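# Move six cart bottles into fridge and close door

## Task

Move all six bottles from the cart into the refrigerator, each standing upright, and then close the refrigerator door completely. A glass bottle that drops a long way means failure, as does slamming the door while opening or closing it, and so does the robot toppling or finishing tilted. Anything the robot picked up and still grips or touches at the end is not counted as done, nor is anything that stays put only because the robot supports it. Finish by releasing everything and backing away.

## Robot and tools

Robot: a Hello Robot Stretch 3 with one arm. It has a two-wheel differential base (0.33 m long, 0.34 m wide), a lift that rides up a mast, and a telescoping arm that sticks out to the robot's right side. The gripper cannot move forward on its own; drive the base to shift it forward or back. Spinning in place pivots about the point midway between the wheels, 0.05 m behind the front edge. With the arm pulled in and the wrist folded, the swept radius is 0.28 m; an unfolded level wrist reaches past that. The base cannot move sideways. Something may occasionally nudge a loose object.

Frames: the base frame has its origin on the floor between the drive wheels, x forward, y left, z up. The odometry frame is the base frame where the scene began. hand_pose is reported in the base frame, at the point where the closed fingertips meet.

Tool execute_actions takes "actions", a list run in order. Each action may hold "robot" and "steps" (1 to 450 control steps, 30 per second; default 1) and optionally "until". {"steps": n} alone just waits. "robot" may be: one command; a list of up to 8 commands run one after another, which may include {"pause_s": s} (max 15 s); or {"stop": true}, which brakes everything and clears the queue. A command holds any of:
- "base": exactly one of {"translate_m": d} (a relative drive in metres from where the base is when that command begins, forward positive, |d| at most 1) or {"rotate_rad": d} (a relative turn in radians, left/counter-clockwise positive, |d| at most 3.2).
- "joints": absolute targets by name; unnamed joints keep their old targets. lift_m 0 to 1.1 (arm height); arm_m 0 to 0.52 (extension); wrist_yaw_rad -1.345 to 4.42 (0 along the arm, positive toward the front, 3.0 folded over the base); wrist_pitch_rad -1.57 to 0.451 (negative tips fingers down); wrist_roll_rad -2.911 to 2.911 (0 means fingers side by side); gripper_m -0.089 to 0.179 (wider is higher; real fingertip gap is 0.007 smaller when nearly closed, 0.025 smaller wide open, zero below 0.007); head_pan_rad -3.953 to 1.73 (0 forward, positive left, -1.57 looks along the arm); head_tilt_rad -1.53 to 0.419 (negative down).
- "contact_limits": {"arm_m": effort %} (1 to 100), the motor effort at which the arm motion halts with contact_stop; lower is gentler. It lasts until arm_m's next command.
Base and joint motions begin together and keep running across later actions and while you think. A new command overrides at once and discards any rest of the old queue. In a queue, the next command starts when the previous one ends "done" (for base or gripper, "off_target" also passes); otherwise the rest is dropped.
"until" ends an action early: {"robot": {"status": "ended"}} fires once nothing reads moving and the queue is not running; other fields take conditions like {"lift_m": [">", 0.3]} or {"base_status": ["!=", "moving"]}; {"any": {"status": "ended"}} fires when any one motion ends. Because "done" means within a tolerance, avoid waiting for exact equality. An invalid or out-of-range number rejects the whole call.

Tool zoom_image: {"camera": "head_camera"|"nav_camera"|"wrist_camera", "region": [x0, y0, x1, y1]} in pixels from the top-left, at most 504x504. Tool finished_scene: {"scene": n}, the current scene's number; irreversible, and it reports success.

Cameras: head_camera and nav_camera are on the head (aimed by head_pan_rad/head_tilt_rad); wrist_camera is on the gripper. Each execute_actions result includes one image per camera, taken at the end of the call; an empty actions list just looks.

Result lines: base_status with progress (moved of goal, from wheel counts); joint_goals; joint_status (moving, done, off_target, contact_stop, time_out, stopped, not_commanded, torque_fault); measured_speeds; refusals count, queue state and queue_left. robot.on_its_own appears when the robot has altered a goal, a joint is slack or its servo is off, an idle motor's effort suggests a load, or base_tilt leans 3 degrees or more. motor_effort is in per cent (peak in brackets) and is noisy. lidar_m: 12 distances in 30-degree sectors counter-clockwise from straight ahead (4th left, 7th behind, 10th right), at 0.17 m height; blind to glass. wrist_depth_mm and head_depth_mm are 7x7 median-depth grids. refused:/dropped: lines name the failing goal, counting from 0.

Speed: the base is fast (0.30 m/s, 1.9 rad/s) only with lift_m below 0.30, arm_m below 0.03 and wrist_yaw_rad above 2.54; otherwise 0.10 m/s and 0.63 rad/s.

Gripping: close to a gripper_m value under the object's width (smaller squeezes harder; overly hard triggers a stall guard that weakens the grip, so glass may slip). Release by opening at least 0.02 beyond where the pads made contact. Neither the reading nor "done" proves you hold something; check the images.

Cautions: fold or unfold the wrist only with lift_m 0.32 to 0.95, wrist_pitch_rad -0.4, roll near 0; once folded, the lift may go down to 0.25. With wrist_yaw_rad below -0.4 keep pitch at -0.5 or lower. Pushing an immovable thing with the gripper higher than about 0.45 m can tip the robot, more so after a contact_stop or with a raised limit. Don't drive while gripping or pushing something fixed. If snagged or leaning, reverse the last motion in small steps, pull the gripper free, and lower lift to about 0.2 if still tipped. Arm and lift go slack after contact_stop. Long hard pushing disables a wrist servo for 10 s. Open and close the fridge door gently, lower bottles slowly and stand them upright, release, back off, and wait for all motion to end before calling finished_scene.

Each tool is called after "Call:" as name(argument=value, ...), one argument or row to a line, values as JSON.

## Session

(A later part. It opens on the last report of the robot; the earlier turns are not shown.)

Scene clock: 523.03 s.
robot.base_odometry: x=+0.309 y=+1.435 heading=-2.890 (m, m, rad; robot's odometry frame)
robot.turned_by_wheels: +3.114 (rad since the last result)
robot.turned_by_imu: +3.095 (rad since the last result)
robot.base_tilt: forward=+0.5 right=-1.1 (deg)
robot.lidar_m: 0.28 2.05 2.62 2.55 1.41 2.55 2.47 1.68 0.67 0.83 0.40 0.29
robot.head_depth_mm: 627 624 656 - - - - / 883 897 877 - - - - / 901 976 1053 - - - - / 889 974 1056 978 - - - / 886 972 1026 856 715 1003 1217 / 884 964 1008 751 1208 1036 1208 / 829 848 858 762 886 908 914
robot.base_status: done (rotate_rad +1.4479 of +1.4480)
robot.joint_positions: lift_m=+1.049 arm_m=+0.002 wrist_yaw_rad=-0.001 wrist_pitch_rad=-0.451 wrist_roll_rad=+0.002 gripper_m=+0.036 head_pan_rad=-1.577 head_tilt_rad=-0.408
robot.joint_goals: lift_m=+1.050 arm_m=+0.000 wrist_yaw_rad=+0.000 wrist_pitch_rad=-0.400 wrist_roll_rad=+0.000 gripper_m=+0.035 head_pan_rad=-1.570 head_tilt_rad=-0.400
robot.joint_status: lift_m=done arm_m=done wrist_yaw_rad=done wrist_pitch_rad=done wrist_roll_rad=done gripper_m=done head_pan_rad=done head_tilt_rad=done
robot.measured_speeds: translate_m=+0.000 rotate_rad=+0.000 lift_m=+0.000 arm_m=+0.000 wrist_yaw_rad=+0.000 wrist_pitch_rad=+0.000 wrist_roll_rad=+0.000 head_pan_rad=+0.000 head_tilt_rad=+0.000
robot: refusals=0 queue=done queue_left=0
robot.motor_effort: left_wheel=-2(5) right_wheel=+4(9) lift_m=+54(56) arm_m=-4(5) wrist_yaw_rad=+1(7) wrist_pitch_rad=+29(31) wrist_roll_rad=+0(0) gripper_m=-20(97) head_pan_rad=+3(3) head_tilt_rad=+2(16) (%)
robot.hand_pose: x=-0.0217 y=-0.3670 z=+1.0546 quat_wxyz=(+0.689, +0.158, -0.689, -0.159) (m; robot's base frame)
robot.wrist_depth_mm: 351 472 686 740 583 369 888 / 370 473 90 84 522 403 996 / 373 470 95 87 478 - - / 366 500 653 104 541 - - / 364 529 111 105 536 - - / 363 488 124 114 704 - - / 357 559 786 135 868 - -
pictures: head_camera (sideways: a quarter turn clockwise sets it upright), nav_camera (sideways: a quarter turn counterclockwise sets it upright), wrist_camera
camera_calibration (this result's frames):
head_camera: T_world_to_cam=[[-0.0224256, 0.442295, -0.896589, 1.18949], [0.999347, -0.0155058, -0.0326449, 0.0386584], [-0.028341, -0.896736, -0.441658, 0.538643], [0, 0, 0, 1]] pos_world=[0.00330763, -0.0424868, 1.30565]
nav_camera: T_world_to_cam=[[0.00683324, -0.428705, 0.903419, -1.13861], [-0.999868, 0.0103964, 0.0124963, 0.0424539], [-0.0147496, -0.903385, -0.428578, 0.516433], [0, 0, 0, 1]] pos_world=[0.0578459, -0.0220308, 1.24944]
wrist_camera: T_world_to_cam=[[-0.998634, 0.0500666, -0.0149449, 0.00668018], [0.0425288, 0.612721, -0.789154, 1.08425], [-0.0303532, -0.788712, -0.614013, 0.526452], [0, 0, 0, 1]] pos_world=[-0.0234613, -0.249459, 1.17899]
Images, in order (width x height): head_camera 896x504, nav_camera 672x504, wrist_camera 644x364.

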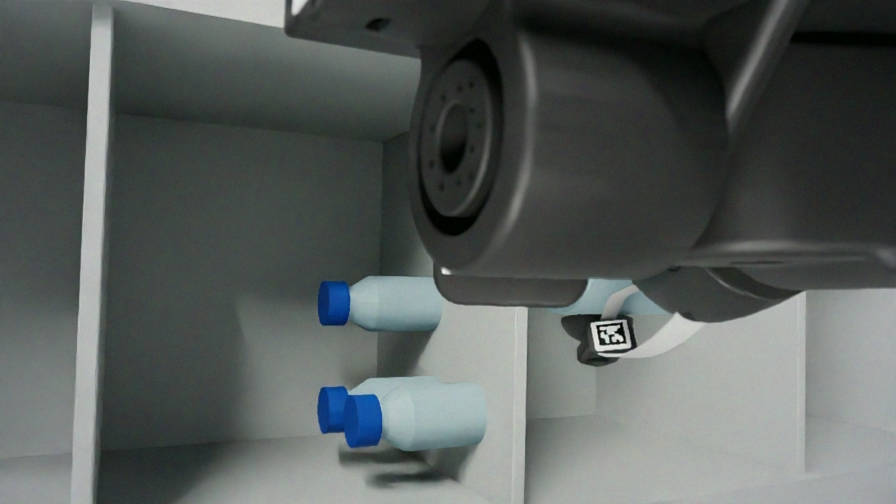

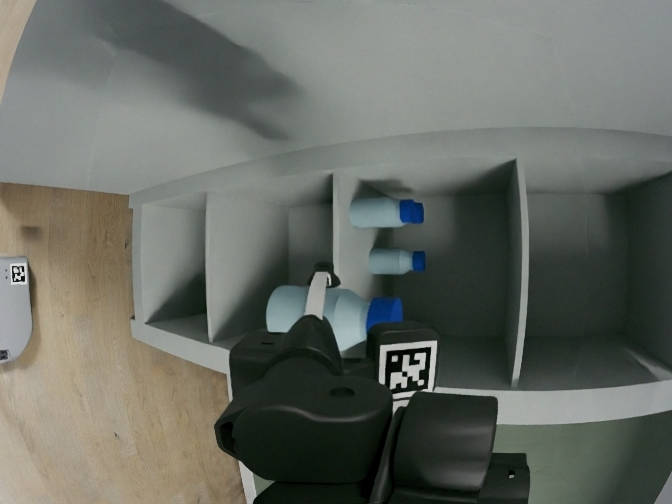

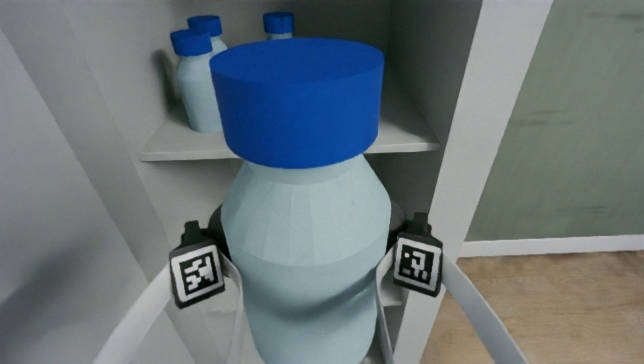

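Call:
execute_actions(
  actions=[
    {"robot":[{"base":{"translate_m":-0.045}},{"joints":{"arm_m":0.5}},{"joints":{"lift_m":0.968}}],"steps":450,"until":{"robot":{"status":"ended"}}},
  ],
)

Scene clock: 535.27 s.
robot.base_odometry: x=+0.353 y=+1.446 heading=-2.890 (m, m, rad; robot's odometry frame)
robot.turned_by_wheels: +0.000 (rad since the last result)
robot.turned_by_imu: +0.002 (rad since the last result)
robot.base_tilt: forward=+0.2 right=-0.8 (deg)
robot.lidar_m: 0.33 2.09 2.63 1.74 1.42 2.51 2.42 1.68 0.66 0.66 0.46 0.34
robot.head_depth_mm: 531 565 609 - - 1582 1433 / 711 703 641 740 736 809 934 / 899 963 - 871 1128 987 948 / 886 973 - 821 1229 1046 1208 / 884 970 1024 847 1228 1043 1209 / 884 973 1035 840 1227 1031 1205 / 884 949 898 739 1055 994 1018
robot.base_status: done (translate_m -0.0450 of -0.0450)
robot.joint_positions: lift_m=+0.969 arm_m=+0.500 wrist_yaw_rad=-0.005 wrist_pitch_rad=-0.421 wrist_roll_rad=+0.002 gripper_m=+0.036 head_pan_rad=-1.577 head_tilt_rad=-0.408
robot.joint_goals: lift_m=+0.968 arm_m=+0.500 wrist_yaw_rad=+0.000 wrist_pitch_rad=-0.400 wrist_roll_rad=+0.000 gripper_m=+0.035 head_pan_rad=-1.570 head_tilt_rad=-0.400
robot.joint_status: lift_m=done arm_m=done wrist_yaw_rad=done wrist_pitch_rad=done wrist_roll_rad=done gripper_m=done head_pan_rad=done head_tilt_rad=done
robot.measured_speeds: translate_m=+0.000 rotate_rad=+0.000 lift_m=+0.000 arm_m=+0.000 wrist_yaw_rad=+0.000 wrist_pitch_rad=+0.000 wrist_roll_rad=+0.000 head_pan_rad=+0.000 head_tilt_rad=+0.000
robot: refusals=0 queue=done queue_left=0
robot.motor_effort: left_wheel=-3(6) right_wheel=+6(11) lift_m=+20(53) arm_m=+3(2) wrist_yaw_rad=+4(7) wrist_pitch_rad=+12(30) wrist_roll_rad=+0(1) gripper_m=-21(22) head_pan_rad=+3(3) head_tilt_rad=+2(3) (%)
robot.hand_pose: x=-0.0227 y=-0.8687 z=+0.9806 quat_wxyz=(+0.691, +0.146, -0.692, -0.150) (m; robot's base frame)
robot.wrist_depth_mm: 278 290 289 286 298 238 162 / 108 309 88 84 328 238 164 / 115 332 95 87 343 242 165 / 121 135 269 104 283 245 166 / 123 137 111 105 215 223 167 / 142 145 124 114 185 195 169 / 174 167 168 136 170 169 163
pictures: head_camera (sideways: a quarter turn clockwise sets it upright), nav_camera (sideways: a quarter turn counterclockwise sets it upright), wrist_camera
camera_calibration (this result's frames):
head_camera: T_world_to_cam=[[-0.022427, 0.442049, -0.89671, 1.18965], [0.999347, -0.0155146, -0.0326422, 0.0386549], [-0.0283416, -0.896857, -0.441413, 0.538324], [0, 0, 0, 1]] pos_world=[0.00330764, -0.0424858, 1.30566]
nav_camera: T_world_to_cam=[[0.00683473, -0.428458, 0.903536, -1.13876], [-0.999868, 0.0103997, 0.012495, 0.0424556], [-0.0147501, -0.903502, -0.428331, 0.516112], [0, 0, 0, 1]] pos_world=[0.0578458, -0.0220452, 1.24945]
wrist_camera: T_world_to_cam=[[-0.998415, 0.0537956, -0.0165193, 0.0345419], [0.0450524, 0.588195, -0.807464, 1.32997], [-0.0337214, -0.806928, -0.589686, 0.045513], [0, 0, 0, 1]] pos_world=[-0.0238963, -0.747414, 1.10131]
Images, in order (width x height): head_camera 896x504, nav_camera 672x504, wrist_camera 644x364.

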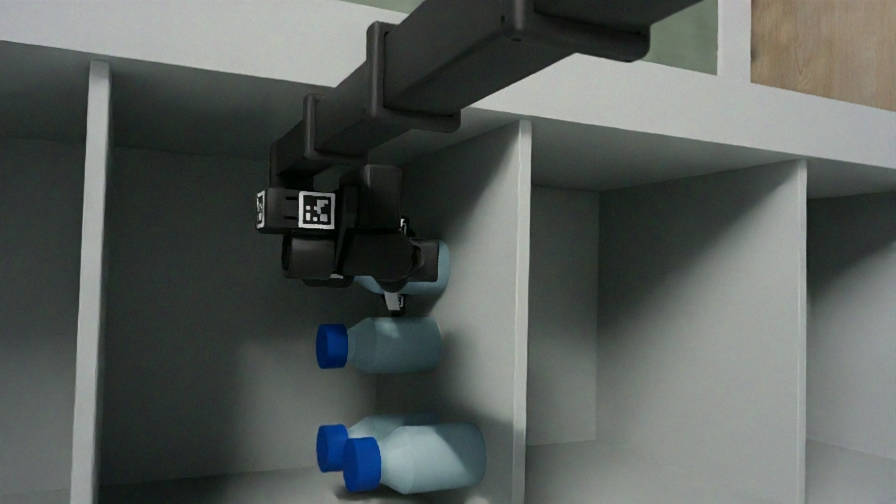

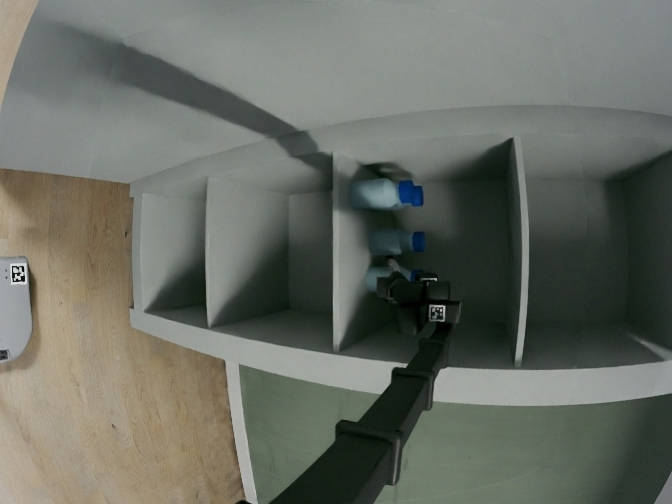

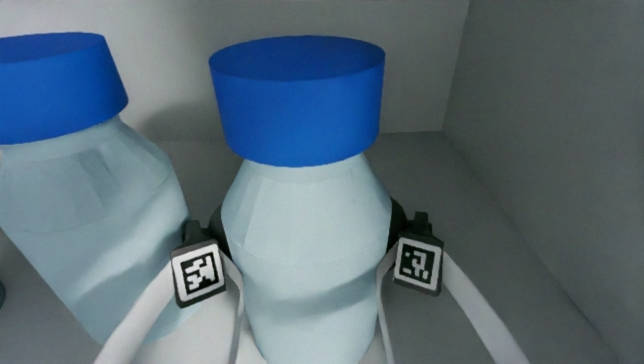

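Call:
execute_actions(
  actions=[
    {"robot":[{"joints":{"gripper_m":0.10}},{"joints":{"arm_m":0.0}},{"base":{"translate_m":0.045},"joints":{"lift_m":1.0,"head_tilt_rad":-0.6,"gripper_m":0.095}},{"base":{"rotate_rad":-1.448}},{"base":{"translate_m":-0.911}},{"base":{"rotate_rad":-1.666}},{"base":{"translate_m":0.56},"joints":{"arm_m":0.28}},{"joints":{"lift_m":0.83}}],"steps":450,"until":{"robot":{"status":"ended"}}},
    {"steps":450,"until":{"robot":{"status":"ended"}}},
    {"steps":450,"until":{"robot":{"status":"ended"}}},
    {"steps":450,"until":{"robot":{"status":"ended"}}},
  ],
)

Scene clock: 573.67 s.
robot.base_odometry: x=+1.181 y=+0.742 heading=+0.280 (m, m, rad; robot's odometry frame)
robot.turned_by_wheels: -3.114 (rad since the last result)
robot.turned_by_imu: -3.082 (rad since the last result)
robot.base_tilt: forward=+0.3 right=-1.0 (deg)
robot.lidar_m: 1.79 1.89 2.13 1.56 1.31 1.30 2.46 2.27 0.25 0.24 0.25 0.37
robot.head_depth_mm: 1445 1590 1795 2040 1947 - - / 1453 1581 1792 1953 - 561 441 / 1454 1587 1718 - 659 571 487 / 1445 1598 1706 - 648 566 486 / 1450 1606 1754 880 681 565 452 / 1451 1603 1755 842 676 561 457 / 1456 1627 1749 835 672 559 461
robot.base_status: done (translate_m +0.5600 of +0.5600)
robot.joint_positions: lift_m=+0.831 arm_m=+0.280 wrist_yaw_rad=-0.001 wrist_pitch_rad=-0.417 wrist_roll_rad=+0.002 gripper_m=+0.095 head_pan_rad=-1.577 head_tilt_rad=-0.593
robot.joint_goals: lift_m=+0.830 arm_m=+0.280 wrist_yaw_rad=+0.000 wrist_pitch_rad=-0.400 wrist_roll_rad=+0.000 gripper_m=+0.095 head_pan_rad=-1.570 head_tilt_rad=-0.600
robot.joint_status: lift_m=done arm_m=done wrist_yaw_rad=done wrist_pitch_rad=done wrist_roll_rad=done gripper_m=done head_pan_rad=done head_tilt_rad=done
robot.measured_speeds: translate_m=+0.000 rotate_rad=+0.000 lift_m=+0.000 arm_m=+0.000 wrist_yaw_rad=+0.000 wrist_pitch_rad=+0.000 wrist_roll_rad=+0.000 head_pan_rad=+0.000 head_tilt_rad=+0.000
robot: refusals=0 queue=done queue_left=0
robot.motor_effort: left_wheel=+1(5) right_wheel=-1(6) lift_m=+20(53) arm_m=+3(6) wrist_yaw_rad=+1(4) wrist_pitch_rad=+9(12) wrist_roll_rad=+0(0) gripper_m=+0(84) head_pan_rad=+3(3) head_tilt_rad=-2(15) (%)
robot.hand_pose: x=-0.0218 y=-0.6491 z=+0.8434 quat_wxyz=(+0.691, +0.146, -0.692, -0.147) (m; robot's base frame)
robot.wrist_depth_mm: - - - 240 239 - - / - - - 256 255 - - / 334 350 345 278 281 276 - / 301 303 298 293 294 267 192 / 247 246 244 240 242 236 183 / 208 207 202 205 197 200 184 / 180 177 176 176 175 174 168
pictures: head_camera (sideways: a quarter turn clockwise sets it upright), nav_camera (sideways: a quarter turn counterclockwise sets it upright), wrist_camera
camera_calibration (this result's frames):
head_camera: T_world_to_cam=[[-0.021519, 0.599136, -0.800358, 1.064], [0.999382, -0.00935455, -0.0338728, 0.0402488], [-0.0277814, -0.800593, -0.598564, 0.742789], [0, 0, 0, 1]] pos_world=[0.00330808, -0.0424333, 1.29755]
nav_camera: T_world_to_cam=[[0.00591809, -0.587027, 0.809546, -1.01618], [-0.999882, 0.00802473, 0.0131285, 0.041634], [-0.0142032, -0.809528, -0.58691, 0.722439], [0, 0, 0, 1]] pos_world=[0.0579038, -0.0120275, 1.24611]
wrist_camera: T_world_to_cam=[[-0.998621, 0.0497738, -0.0167219, 0.0189089], [0.042727, 0.58519, -0.80977, 1.09], [-0.0305198, -0.809367, -0.586509, 0.137622], [0, 0, 0, 1]] pos_world=[-0.0234893, -0.52741, 0.963681]
Images, in order (width x height): head_camera 896x504, nav_camera 672x504, wrist_camera 644x364.

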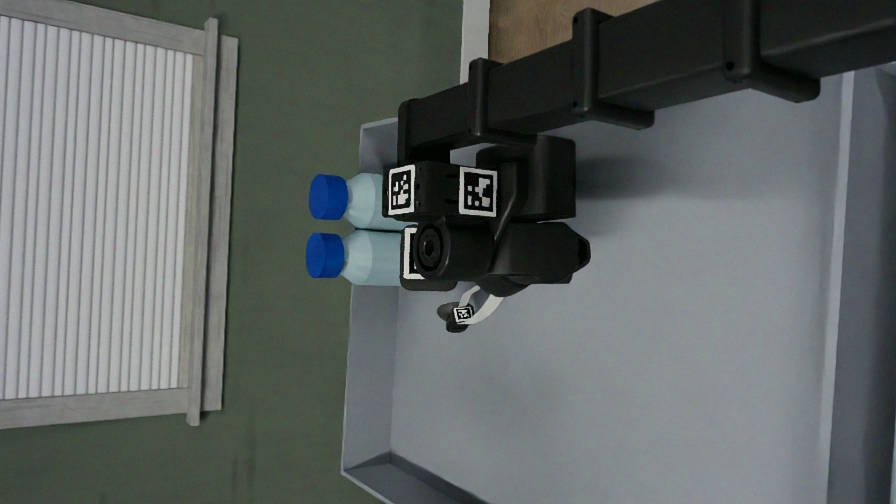

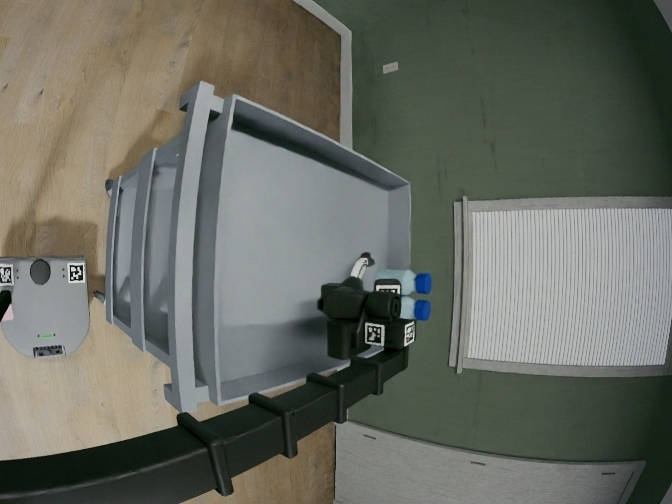

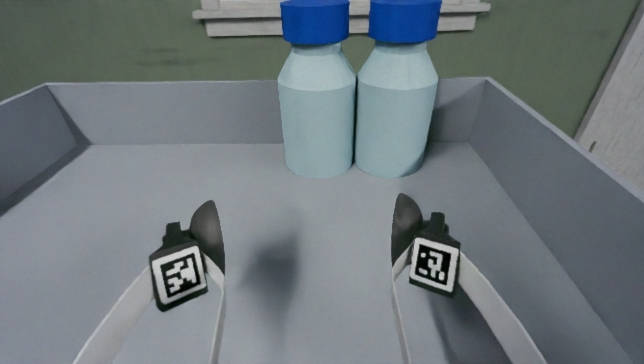

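Call:
execute_actions(
  actions=[
    {"robot":[{"base":{"translate_m":0.012}},{"joints":{"arm_m":0.45}}],"steps":450,"until":{"robot":{"status":"ended"}}},
  ],
)

Scene clock: 579.73 s.
robot.base_odometry: x=+1.193 y=+0.745 heading=+0.280 (m, m, rad; robot's odometry frame)
robot.turned_by_wheels: +0.000 (rad since the last result)
robot.turned_by_imu: +0.004 (rad since the last result)
robot.base_tilt: forward=+0.3 right=-0.9 (deg)
robot.lidar_m: 1.78 1.87 2.12 1.57 1.32 1.31 2.48 2.27 0.30 0.29 0.30 1.83
robot.head_depth_mm: 1456 1578 1796 2026 1864 - - / 1451 1593 1778 - - 565 466 / 1452 1598 1719 819 688 569 464 / 1469 1625 1722 800 682 567 459 / 1455 1579 1724 851 679 565 456 / 1453 1588 1725 844 673 562 414 / 1462 1632 1751 811 672 558 412
robot.base_status: done (translate_m +0.0120 of +0.0120)
robot.joint_positions: lift_m=+0.830 arm_m=+0.449 wrist_yaw_rad=+0.000 wrist_pitch_rad=-0.422 wrist_roll_rad=+0.002 gripper_m=+0.095 head_pan_rad=-1.577 head_tilt_rad=-0.594
robot.joint_goals: lift_m=+0.830 arm_m=+0.450 wrist_yaw_rad=+0.000 wrist_pitch_rad=-0.400 wrist_roll_rad=+0.000 gripper_m=+0.095 head_pan_rad=-1.570 head_tilt_rad=-0.600
robot.joint_status: lift_m=done arm_m=done wrist_yaw_rad=done wrist_pitch_rad=done wrist_roll_rad=done gripper_m=done head_pan_rad=done head_tilt_rad=done
robot.measured_speeds: translate_m=+0.000 rotate_rad=+0.000 lift_m=+0.000 arm_m=+0.000 wrist_yaw_rad=+0.000 wrist_pitch_rad=+0.000 wrist_roll_rad=+0.000 head_pan_rad=+0.000 head_tilt_rad=+0.000
robot: refusals=0 queue=done queue_left=0
robot.motor_effort: left_wheel=+2(7) right_wheel=-3(12) lift_m=+21(20) arm_m=+4(12) wrist_yaw_rad=+0(4) wrist_pitch_rad=+12(21) wrist_roll_rad=+0(0) gripper_m=+0(1) head_pan_rad=+3(3) head_tilt_rad=-3(3) (%)
robot.hand_pose: x=-0.0216 y=-0.8184 z=+0.8423 quat_wxyz=(+0.691, +0.148, -0.692, -0.149) (m; robot's base frame)
robot.wrist_depth_mm: 884 887 882 154 848 146 897 / 971 968 948 136 161 140 972 / - - - 152 163 158 - / 226 231 234 158 168 173 197 / 242 243 241 181 194 227 199 / 206 204 199 196 195 198 192 / 178 177 176 175 173 172 172
pictures: head_camera (sideways: a quarter turn clockwise sets it upright), nav_camera (sideways: a quarter turn counterclockwise sets it upright), wrist_camera
camera_calibration (this result's frames):
head_camera: T_world_to_cam=[[-0.0215194, 0.599966, -0.799736, 1.06319], [0.999383, -0.00931069, -0.0338765, 0.0402536], [-0.0277708, -0.799971, -0.599395, 0.74387], [0, 0, 0, 1]] pos_world=[0.00330848, -0.0424288, 1.29751]
nav_camera: T_world_to_cam=[[0.00591834, -0.587867, 0.808936, -1.01539], [-0.999882, 0.00800239, 0.0131308, 0.041631], [-0.0141926, -0.808918, -0.58775, 0.723532], [0, 0, 0, 1]] pos_world=[0.0579043, -0.0119692, 1.24609]
wrist_camera: T_world_to_cam=[[-0.998666, 0.0489399, -0.0164775, 0.026629], [0.042191, 0.589305, -0.806808, 1.18895], [-0.0297749, -0.806427, -0.590583, 0.00586563], [0, 0, 0, 1]] pos_world=[-0.0233949, -0.697227, 0.963158]
Images, in order (width x height): head_camera 896x504, nav_camera 672x504, wrist_camera 644x364.

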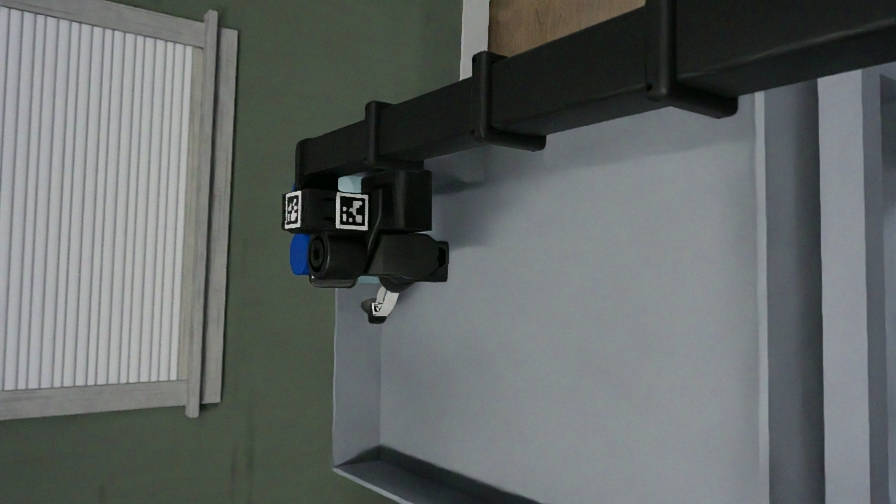

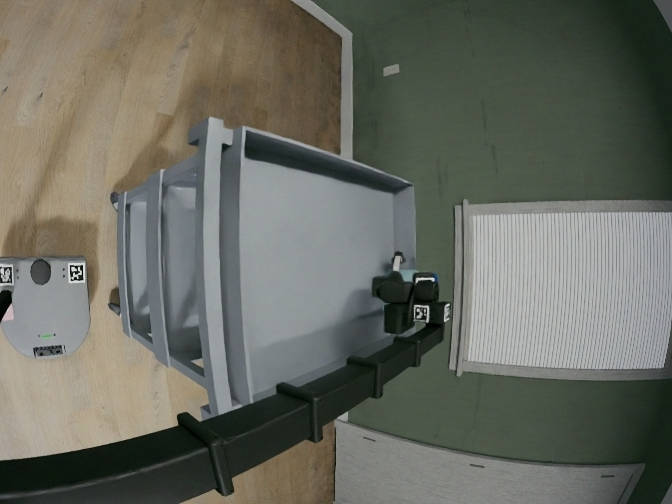

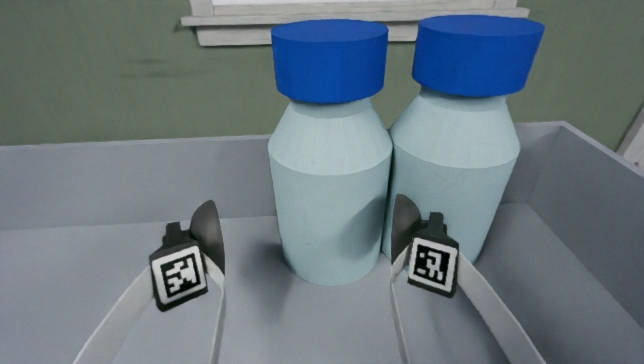

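Call:
execute_actions(
  actions=[
    {"robot":[{"joints":{"arm_m":0.43}},{"base":{"translate_m":0.008},"joints":{"lift_m":0.875}},{"joints":{"arm_m":0.505}},{"joints":{"lift_m":0.835}}],"steps":450,"until":{"robot":{"status":"ended"}}},
  ],
)

Scene clock: 588.37 s.
robot.base_odometry: x=+1.200 y=+0.747 heading=+0.280 (m, m, rad; robot's odometry frame)
robot.turned_by_wheels: +0.000 (rad since the last result)
robot.turned_by_imu: +0.002 (rad since the last result)
robot.base_tilt: forward=+0.2 right=-1.0 (deg)
robot.lidar_m: 1.78 1.87 2.12 1.57 1.33 1.31 2.49 2.27 0.34 0.32 0.33 1.83
robot.head_depth_mm: 1452 1599 1782 2014 - - 690 / 1448 1587 1763 - 673 519 773 / 1454 1585 - 868 686 517 771 / 1451 1594 - 858 684 515 755 / 1458 1600 1725 855 678 565 746 / 1454 1587 1726 843 674 562 745 / 1465 1619 1759 815 670 560 439
robot.base_status: done (translate_m +0.0080 of +0.0080)
robot.joint_positions: lift_m=+0.859 arm_m=+0.505 wrist_yaw_rad=+0.005 wrist_pitch_rad=-0.377 wrist_roll_rad=-0.017 gripper_m=+0.095 head_pan_rad=-1.577 head_tilt_rad=-0.594
robot.joint_goals: lift_m=+0.859 arm_m=+0.505 wrist_yaw_rad=+0.000 wrist_pitch_rad=-0.400 wrist_roll_rad=+0.000 gripper_m=+0.095 head_pan_rad=-1.570 head_tilt_rad=-0.600
robot.joint_status: lift_m=contact_stop arm_m=done wrist_yaw_rad=done wrist_pitch_rad=done wrist_roll_rad=done gripper_m=done head_pan_rad=done head_tilt_rad=done
robot.measured_speeds: translate_m=+0.000 rotate_rad=-0.001 lift_m=-0.010 arm_m=+0.000 wrist_yaw_rad=+0.050 wrist_pitch_rad=+0.096 wrist_roll_rad=-0.024 head_pan_rad=+0.000 head_tilt_rad=+0.000
robot: refusals=0 queue=dropped queue_left=0
robot.on_its_own: lift_m is slack since a contact_stop, until your next command for it (your +0.835 is given up)
robot.motor_effort: left_wheel=+4(5) right_wheel=-8(12) lift_m=+40(53) arm_m=+4(6) wrist_yaw_rad=-5(5) wrist_pitch_rad=-17(20) wrist_roll_rad=+11(12) gripper_m=+1(1) head_pan_rad=+3(3) head_tilt_rad=-2(2) (%)
robot.hand_pose: x=-0.0203 y=-0.8789 z=+0.8807 quat_wxyz=(+0.701, +0.136, -0.688, -0.130) (m; robot's base frame)
robot.wrist_depth_mm: 846 841 832 844 818 839 825 / 918 930 933 895 895 899 899 / - - - 152 175 163 - / - - - 148 179 167 - / 220 221 235 162 170 172 219 / 236 240 246 176 202 247 204 / 215 215 215 202 209 214 202
pictures: head_camera (sideways: a quarter turn clockwise sets it upright), nav_camera (sideways: a quarter turn counterclockwise sets it upright), wrist_camera
camera_calibration (this result's frames):
head_camera: T_world_to_cam=[[-0.0215178, 0.600147, -0.7996, 1.06301], [0.999383, -0.00930409, -0.0338773, 0.0402546], [-0.0277709, -0.799836, -0.599576, 0.744106], [0, 0, 0, 1]] pos_world=[0.00330844, -0.0424278, 1.2975]
nav_camera: T_world_to_cam=[[0.00591665, -0.58805, 0.808803, -1.01522], [-0.999882, 0.00800049, 0.0131313, 0.0416303], [-0.0141927, -0.808785, -0.587933, 0.72377], [0, 0, 0, 1]] pos_world=[0.0579043, -0.0119566, 1.24609]
wrist_camera: T_world_to_cam=[[-0.999362, 0.0356919, -0.000965011, 0.0061513], [0.020546, 0.552758, -0.833088, 1.24616], [-0.0292011, -0.832577, -0.553139, -0.0761246], [0, 0, 0, 1]] pos_world=[-0.0216793, -0.752426, 0.996062]
Images, in order (width x height): head_camera 896x504, nav_camera 672x504, wrist_camera 644x364.

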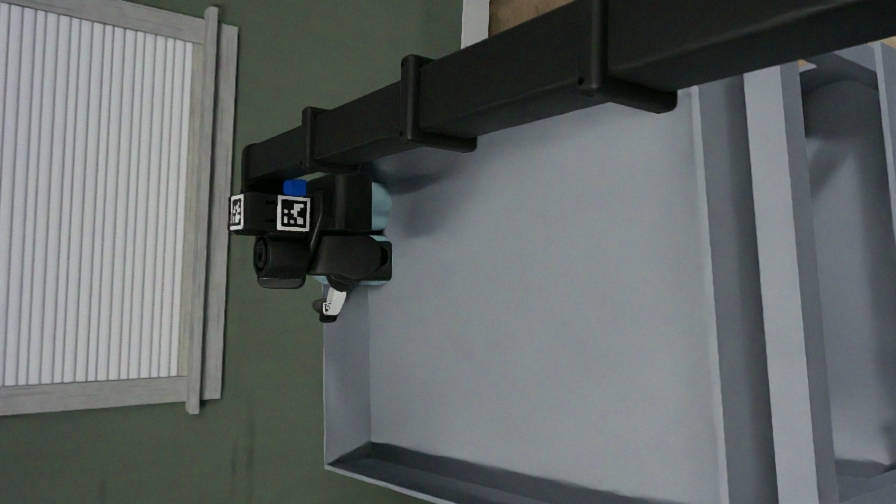

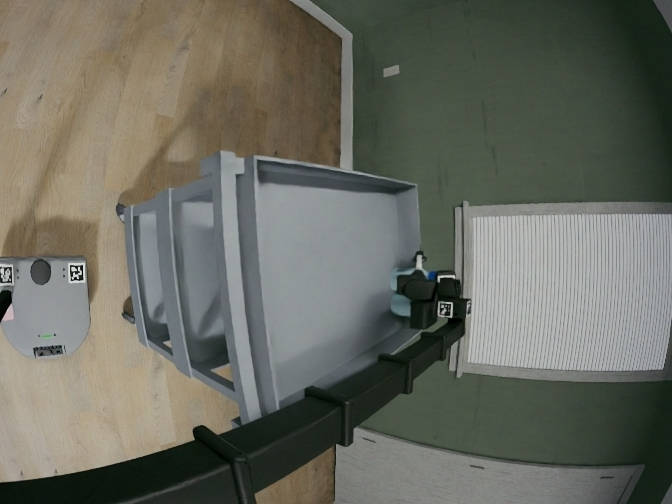

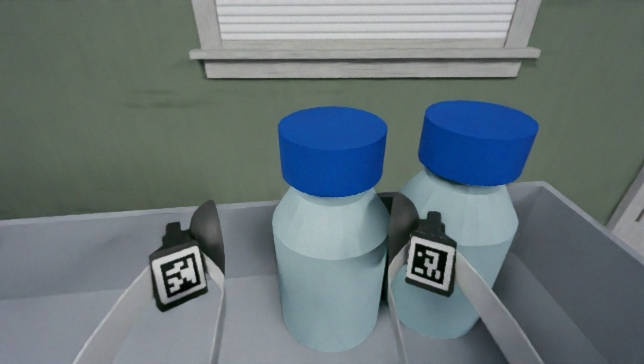

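Call:
execute_actions(
  actions=[
    {"robot":[{"joints":{"lift_m":0.865}},{"base":{"translate_m":0.04}}],"steps":450,"until":{"robot":{"status":"ended"}}},
  ],
)

Scene clock: 593.87 s.
robot.base_odometry: x=+1.239 y=+0.758 heading=+0.279 (m, m, rad; robot's odometry frame)
robot.turned_by_wheels: -0.001 (rad since the last result)
robot.turned_by_imu: +0.000 (rad since the last result)
robot.base_tilt: forward=+0.3 right=-1.0 (deg)
robot.lidar_m: 1.73 1.83 2.13 1.58 1.38 1.34 2.52 2.28 0.34 0.32 0.33 1.78
robot.head_depth_mm: 1450 1600 1798 1967 - - 764 / 1457 1597 1762 - 681 515 773 / 1449 1594 - 861 688 516 768 / 1452 1608 - 856 684 566 751 / 1454 1594 1726 850 679 565 749 / 1459 1589 1741 845 677 562 442 / 1454 1613 1785 902 656 544 464
robot.base_status: done (translate_m +0.0400 of +0.0400)
robot.joint_positions: lift_m=+0.864 arm_m=+0.505 wrist_yaw_rad=-0.013 wrist_pitch_rad=-0.417 wrist_roll_rad=-0.005 gripper_m=+0.095 head_pan_rad=-1.577 head_tilt_rad=-0.594
robot.joint_goals: lift_m=+0.865 arm_m=+0.505 wrist_yaw_rad=+0.000 wrist_pitch_rad=-0.400 wrist_roll_rad=+0.000 gripper_m=+0.095 head_pan_rad=-1.570 head_tilt_rad=-0.600
robot.joint_status: lift_m=done arm_m=done wrist_yaw_rad=done wrist_pitch_rad=done wrist_roll_rad=done gripper_m=done head_pan_rad=done head_tilt_rad=done
robot.measured_speeds: translate_m=+0.000 rotate_rad=+0.000 lift_m=+0.000 arm_m=+0.000 wrist_yaw_rad=+0.000 wrist_pitch_rad=+0.000 wrist_roll_rad=+0.000 head_pan_rad=+0.000 head_tilt_rad=+0.000
robot: refusals=0 queue=done queue_left=0
robot.motor_effort: left_wheel=-5(6) right_wheel=+10(10) lift_m=+50(52) arm_m=+3(3) wrist_yaw_rad=+10(11) wrist_pitch_rad=+10(13) wrist_roll_rad=+3(10) gripper_m=-4(4) head_pan_rad=+3(3) head_tilt_rad=-1(2) (%)
robot.hand_pose: x=-0.0244 y=-0.8741 z=+0.8773 quat_wxyz=(+0.693, +0.143, -0.691, -0.151) (m; robot's base frame)
robot.wrist_depth_mm: 814 820 819 829 830 826 833 / 892 900 917 904 901 903 917 / - - - 149 990 161 - / - - - 164 203 174 251 / 215 222 240 170 166 183 235 / 236 239 238 196 213 224 229 / 213 212 211 207 209 208 206
pictures: head_camera (sideways: a quarter turn clockwise sets it upright), nav_camera (sideways: a quarter turn counterclockwise sets it upright), wrist_camera
camera_calibration (this result's frames):
head_camera: T_world_to_cam=[[-0.0215199, 0.600147, -0.7996, 1.06301], [0.999383, -0.00930052, -0.0338773, 0.0402546], [-0.027768, -0.799836, -0.599576, 0.744106], [0, 0, 0, 1]] pos_world=[0.00330859, -0.0424278, 1.2975]
nav_camera: T_world_to_cam=[[0.00591876, -0.58805, 0.808803, -1.01522], [-0.999882, 0.00799692, 0.0131313, 0.0416303], [-0.0141898, -0.808785, -0.587933, 0.72377], [0, 0, 0, 1]] pos_world=[0.0579044, -0.0119564, 1.24609]
wrist_camera: T_world_to_cam=[[-0.99822, 0.058625, -0.0109164, 0.0307626], [0.0432281, 0.585287, -0.809673, 1.24917], [-0.0410778, -0.808704, -0.58678, -0.0240757], [0, 0, 0, 1]] pos_world=[-0.0242802, -0.752395, 0.997624]
Images, in order (width x height): head_camera 896x504, nav_camera 672x504, wrist_camera 644x364.

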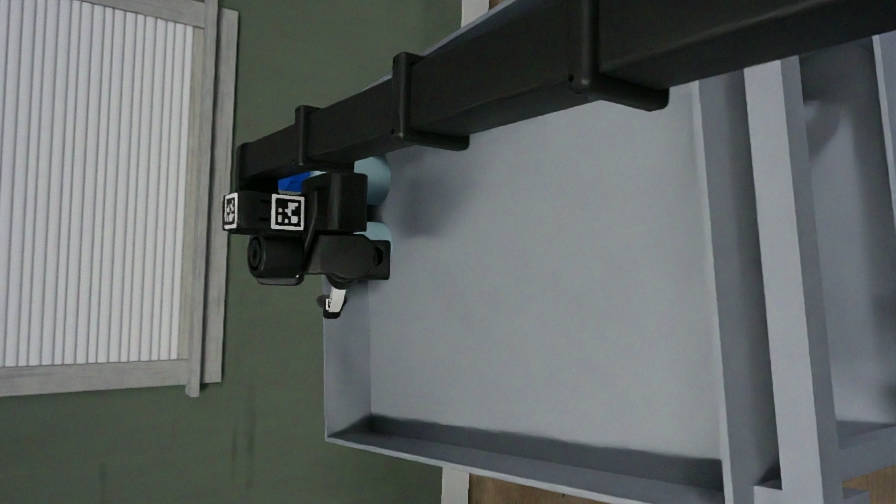

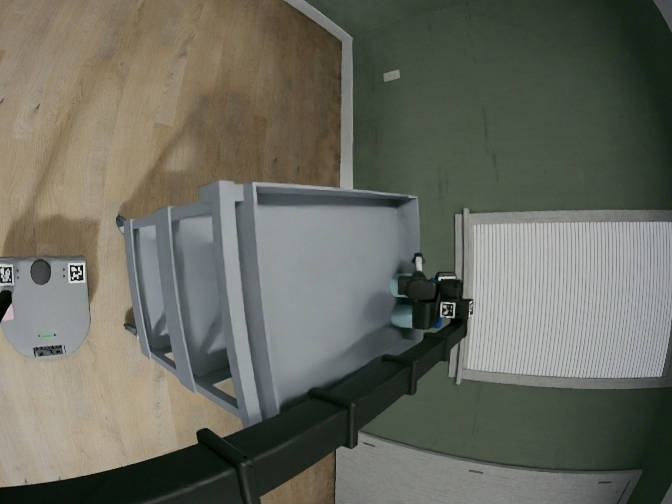

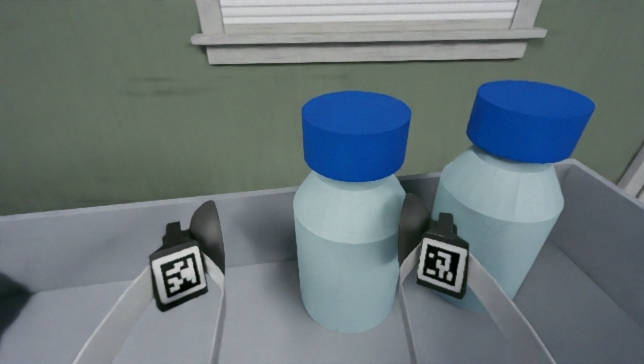

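Call:
execute_actions(
  actions=[
    {"robot":[{"joints":{"arm_m":0.4}},{"joints":{"lift_m":1.0}},{"joints":{"arm_m":0.0},"base":{"rotate_rad":0.5}},{"base":{"translate_m":-0.2}},{"base":{"rotate_rad":-0.5}},{"base":{"translate_m":0.156},"joints":{"arm_m":0.28}},{"joints":{"lift_m":0.83}}],"steps":450,"until":{"robot":{"status":"ended"}}},
    {"steps":450,"until":{"robot":{"status":"ended"}}},
  ],
)

Scene clock: 615.70 s.
robot.base_odometry: x=+1.246 y=+0.661 heading=+0.280 (m, m, rad; robot's odometry frame)
robot.turned_by_wheels: +0.000 (rad since the last result)
robot.turned_by_imu: +0.004 (rad since the last result)
robot.base_tilt: forward=+0.3 right=-1.1 (deg)
robot.lidar_m: 1.75 1.84 2.22 1.66 1.39 1.44 2.52 0.36 0.24 0.23 0.23 1.80
robot.head_depth_mm: 1369 1504 1698 1889 656 - - / 1365 1508 1678 841 - 559 451 / 1361 1520 1608 - 658 571 487 / 1373 1507 1616 - 646 570 485 / 1365 1502 1654 878 678 565 484 / 1378 1501 1708 844 676 562 481 / 1373 1532 1704 812 672 558 479
robot.base_status: done (translate_m +0.1560 of +0.1560)
robot.joint_positions: lift_m=+0.831 arm_m=+0.280 wrist_yaw_rad=+0.000 wrist_pitch_rad=-0.417 wrist_roll_rad=-0.005 gripper_m=+0.095 head_pan_rad=-1.577 head_tilt_rad=-0.594
robot.joint_goals: lift_m=+0.830 arm_m=+0.280 wrist_yaw_rad=+0.000 wrist_pitch_rad=-0.400 wrist_roll_rad=+0.000 gripper_m=+0.095 head_pan_rad=-1.570 head_tilt_rad=-0.600
robot.joint_status: lift_m=done arm_m=done wrist_yaw_rad=done wrist_pitch_rad=done wrist_roll_rad=done gripper_m=done head_pan_rad=done head_tilt_rad=done
robot.measured_speeds: translate_m=+0.000 rotate_rad=+0.000 lift_m=+0.000 arm_m=+0.000 wrist_yaw_rad=+0.000 wrist_pitch_rad=+0.000 wrist_roll_rad=+0.000 head_pan_rad=+0.000 head_tilt_rad=+0.000
robot: refusals=0 queue=done queue_left=0
robot.motor_effort: left_wheel=+1(6) right_wheel=-1(9) lift_m=+21(52) arm_m=+3(0) wrist_yaw_rad=+0(10) wrist_pitch_rad=+10(10) wrist_roll_rad=+3(3) gripper_m=+0(4) head_pan_rad=+3(2) head_tilt_rad=-3(3) (%)
robot.hand_pose: x=-0.0216 y=-0.6491 z=+0.8434 quat_wxyz=(+0.694, +0.147, -0.690, -0.147) (m; robot's base frame)
robot.wrist_depth_mm: 958 946 933 236 255 973 946 / - - - 254 266 - - / 302 315 329 275 291 317 257 / 286 299 300 288 292 287 229 / 244 245 243 243 244 238 223 / 205 206 200 203 197 201 200 / 178 177 177 175 175 174 175
pictures: head_camera (sideways: a quarter turn clockwise sets it upright), nav_camera (sideways: a quarter turn counterclockwise sets it upright), wrist_camera
camera_calibration (this result's frames):
head_camera: T_world_to_cam=[[-0.02152, 0.600147, -0.7996, 1.06301], [0.999383, -0.00930028, -0.0338773, 0.0402546], [-0.0277679, -0.799836, -0.599576, 0.744106], [0, 0, 0, 1]] pos_world=[0.0033086, -0.0424278, 1.2975]
nav_camera: T_world_to_cam=[[0.0059189, -0.58805, 0.808803, -1.01522], [-0.999882, 0.00799668, 0.0131313, 0.0416303], [-0.0141896, -0.808785, -0.587933, 0.72377], [0, 0, 0, 1]] pos_world=[0.0579044, -0.0119564, 1.24609]
wrist_camera: T_world_to_cam=[[-0.998861, 0.0464465, -0.0109731, 0.0120698], [0.0361207, 0.585456, -0.809899, 1.09009], [-0.0311927, -0.809373, -0.586466, 0.137569], [0, 0, 0, 1]] pos_world=[-0.0230276, -0.527416, 0.963675]
Images, in order (width x height): head_camera 896x504, nav_camera 672x504, wrist_camera 644x364.

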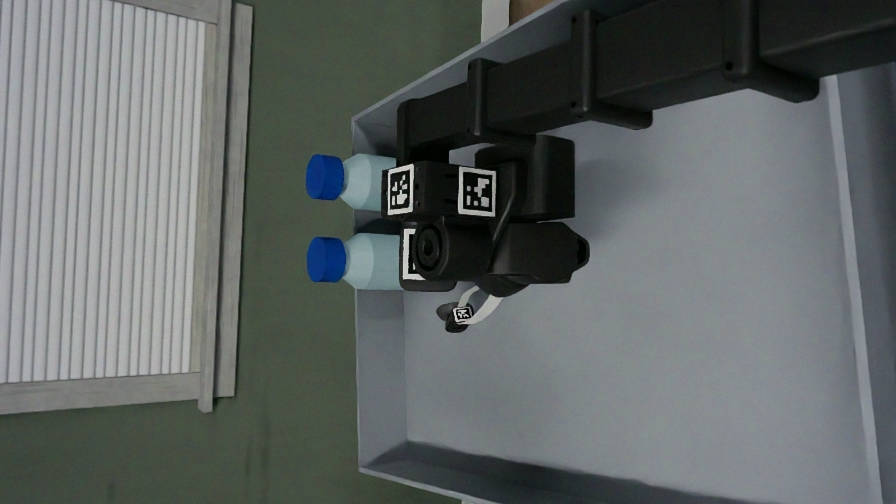

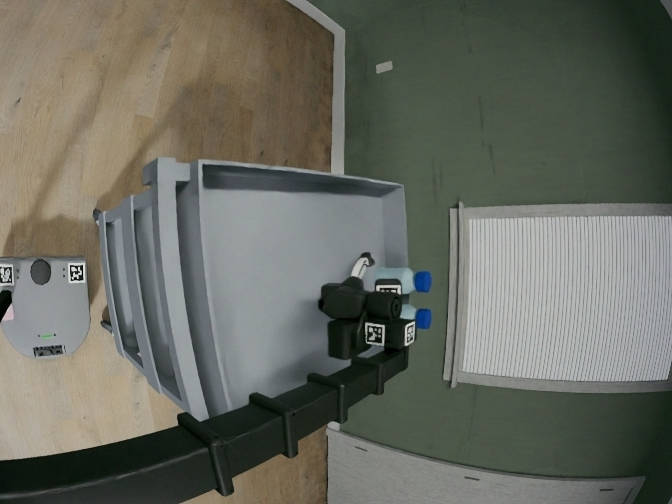

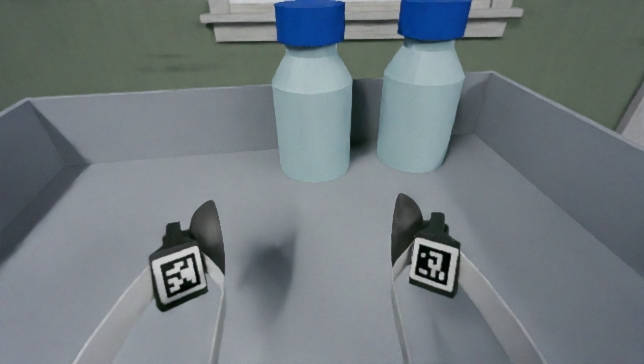

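Call:
execute_actions(
  actions=[
    {"robot":[{"joints":{"arm_m":0.455}},{"joints":{"gripper_m":0.035}},{"joints":{"lift_m":0.98}},{"joints":{"arm_m":0.0,"lift_m":1.05,"head_tilt_rad":-0.4}},{"base":{"translate_m":-0.65}},{"base":{"rotate_rad":1.607}},{"base":{"translate_m":1.0}},{"base":{"rotate_rad":1.506}}],"steps":450,"until":{"robot":{"status":"ended"}}},
    {"steps":450,"until":{"robot":{"status":"ended"}}},
    {"steps":450,"until":{"robot":{"status":"ended"}}},
    {"steps":450,"until":{"robot":{"status":"ended"}}},
  ],
)

Scene clock: 663.63 s.
robot.base_odometry: x=+0.311 y=+1.432 heading=-2.891 (m, m, rad; robot's odometry frame)
robot.turned_by_wheels: +3.113 (rad since the last result)
robot.turned_by_imu: +3.096 (rad since the last result)
robot.base_tilt: forward=+0.3 right=-0.9 (deg)
robot.lidar_m: 0.28 2.04 2.61 2.55 1.42 2.55 2.47 1.68 0.67 0.83 0.40 0.29
robot.head_depth_mm: 626 622 657 - - - - / 887 896 879 - - - - / 900 980 1061 - - - - / 894 978 1044 887 - - - / 887 978 1018 858 720 1008 1209 / 887 969 1017 755 1221 1029 1201 / 827 850 857 763 891 909 920
robot.base_status: done (rotate_rad +1.5059 of +1.5060)
robot.joint_positions: lift_m=+1.049 arm_m=+0.002 wrist_yaw_rad=+0.001 wrist_pitch_rad=-0.452 wrist_roll_rad=-0.004 gripper_m=+0.036 head_pan_rad=-1.577 head_tilt_rad=-0.408
robot.joint_goals: lift_m=+1.050 arm_m=+0.000 wrist_yaw_rad=+0.000 wrist_pitch_rad=-0.400 wrist_roll_rad=+0.000 gripper_m=+0.035 head_pan_rad=-1.570 head_tilt_rad=-0.400
robot.joint_status: lift_m=done arm_m=done wrist_yaw_rad=done wrist_pitch_rad=done wrist_roll_rad=done gripper_m=done head_pan_rad=done head_tilt_rad=done
robot.measured_speeds: translate_m=+0.000 rotate_rad=+0.000 lift_m=+0.000 arm_m=+0.000 wrist_yaw_rad=+0.000 wrist_pitch_rad=+0.000 wrist_roll_rad=+0.000 head_pan_rad=+0.000 head_tilt_rad=+0.000
robot: refusals=0 queue=done queue_left=0
robot.motor_effort: left_wheel=-2(4) right_wheel=+4(9) lift_m=+54(55) arm_m=-4(7) wrist_yaw_rad=-1(11) wrist_pitch_rad=+30(31) wrist_roll_rad=+3(3) gripper_m=-21(97) head_pan_rad=+3(2) head_tilt_rad=+3(14) (%)
robot.hand_pose: x=-0.0213 y=-0.3668 z=+1.0544 quat_wxyz=(+0.691, +0.159, -0.687, -0.158) (m; robot's base frame)
robot.wrist_depth_mm: 352 472 581 572 582 372 878 / 378 469 94 85 526 410 979 / 370 470 97 88 488 - - / 367 485 644 105 532 - - / 365 531 112 106 539 - - / 362 499 124 114 709 - - / 362 562 795 135 - - -
pictures: head_camera (sideways: a quarter turn clockwise sets it upright), nav_camera (sideways: a quarter turn counterclockwise sets it upright), wrist_camera
camera_calibration (this result's frames):
head_camera: T_world_to_cam=[[-0.0224309, 0.442295, -0.896589, 1.18949], [0.999347, -0.0154938, -0.0326449, 0.0386584], [-0.0283302, -0.896736, -0.441658, 0.538644], [0, 0, 0, 1]] pos_world=[0.00330814, -0.0424868, 1.30565]
nav_camera: T_world_to_cam=[[0.0068384, -0.428706, 0.903418, -1.13861], [-0.999868, 0.0103844, 0.0124963, 0.0424539], [-0.0147387, -0.903384, -0.428578, 0.516434], [0, 0, 0, 1]] pos_world=[0.0578461, -0.0220302, 1.24944]
wrist_camera: T_world_to_cam=[[-0.998895, 0.0458976, -0.0101138, 0.00044978], [0.0361879, 0.613798, -0.788633, 1.08365], [-0.0299885, -0.788127, -0.614781, 0.527459], [0, 0, 0, 1]] pos_world=[-0.0229478, -0.249456, 1.17887]
Images, in order (width x height): head_camera 896x504, nav_camera 672x504, wrist_camera 644x364.

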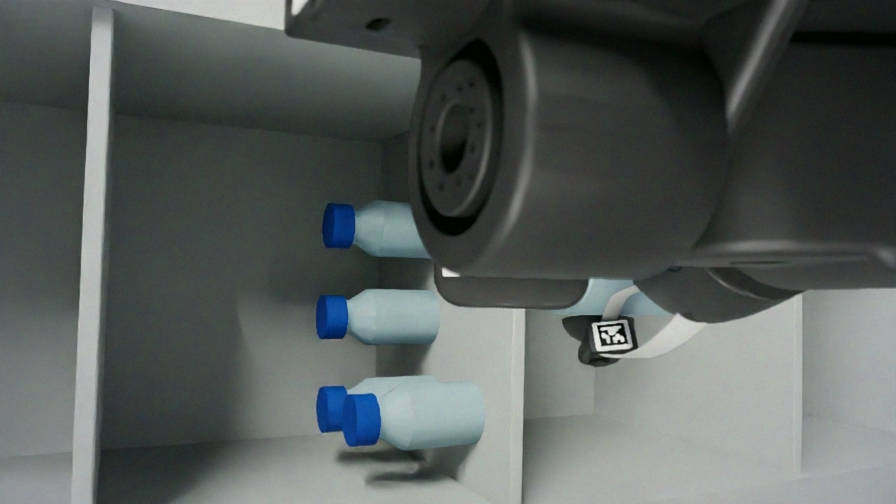

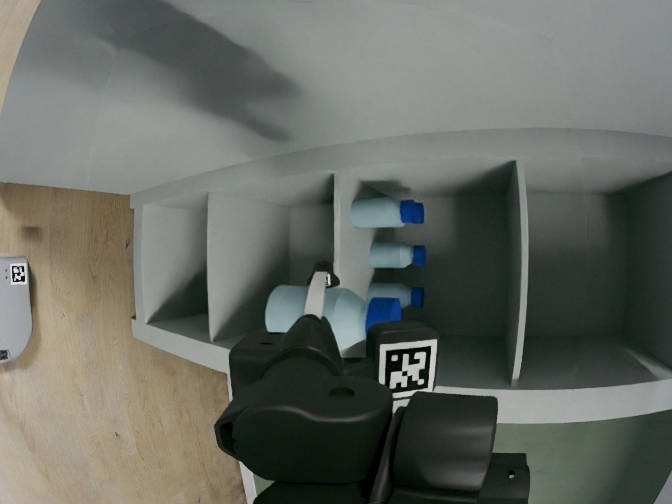

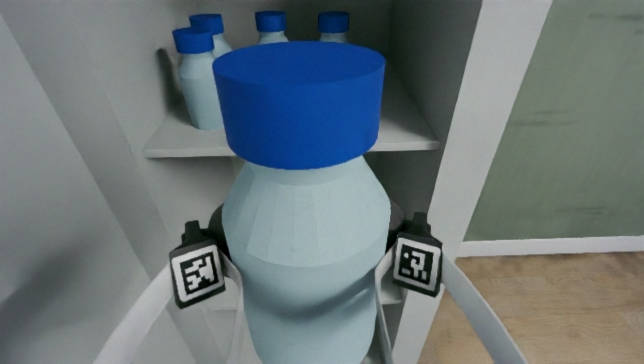

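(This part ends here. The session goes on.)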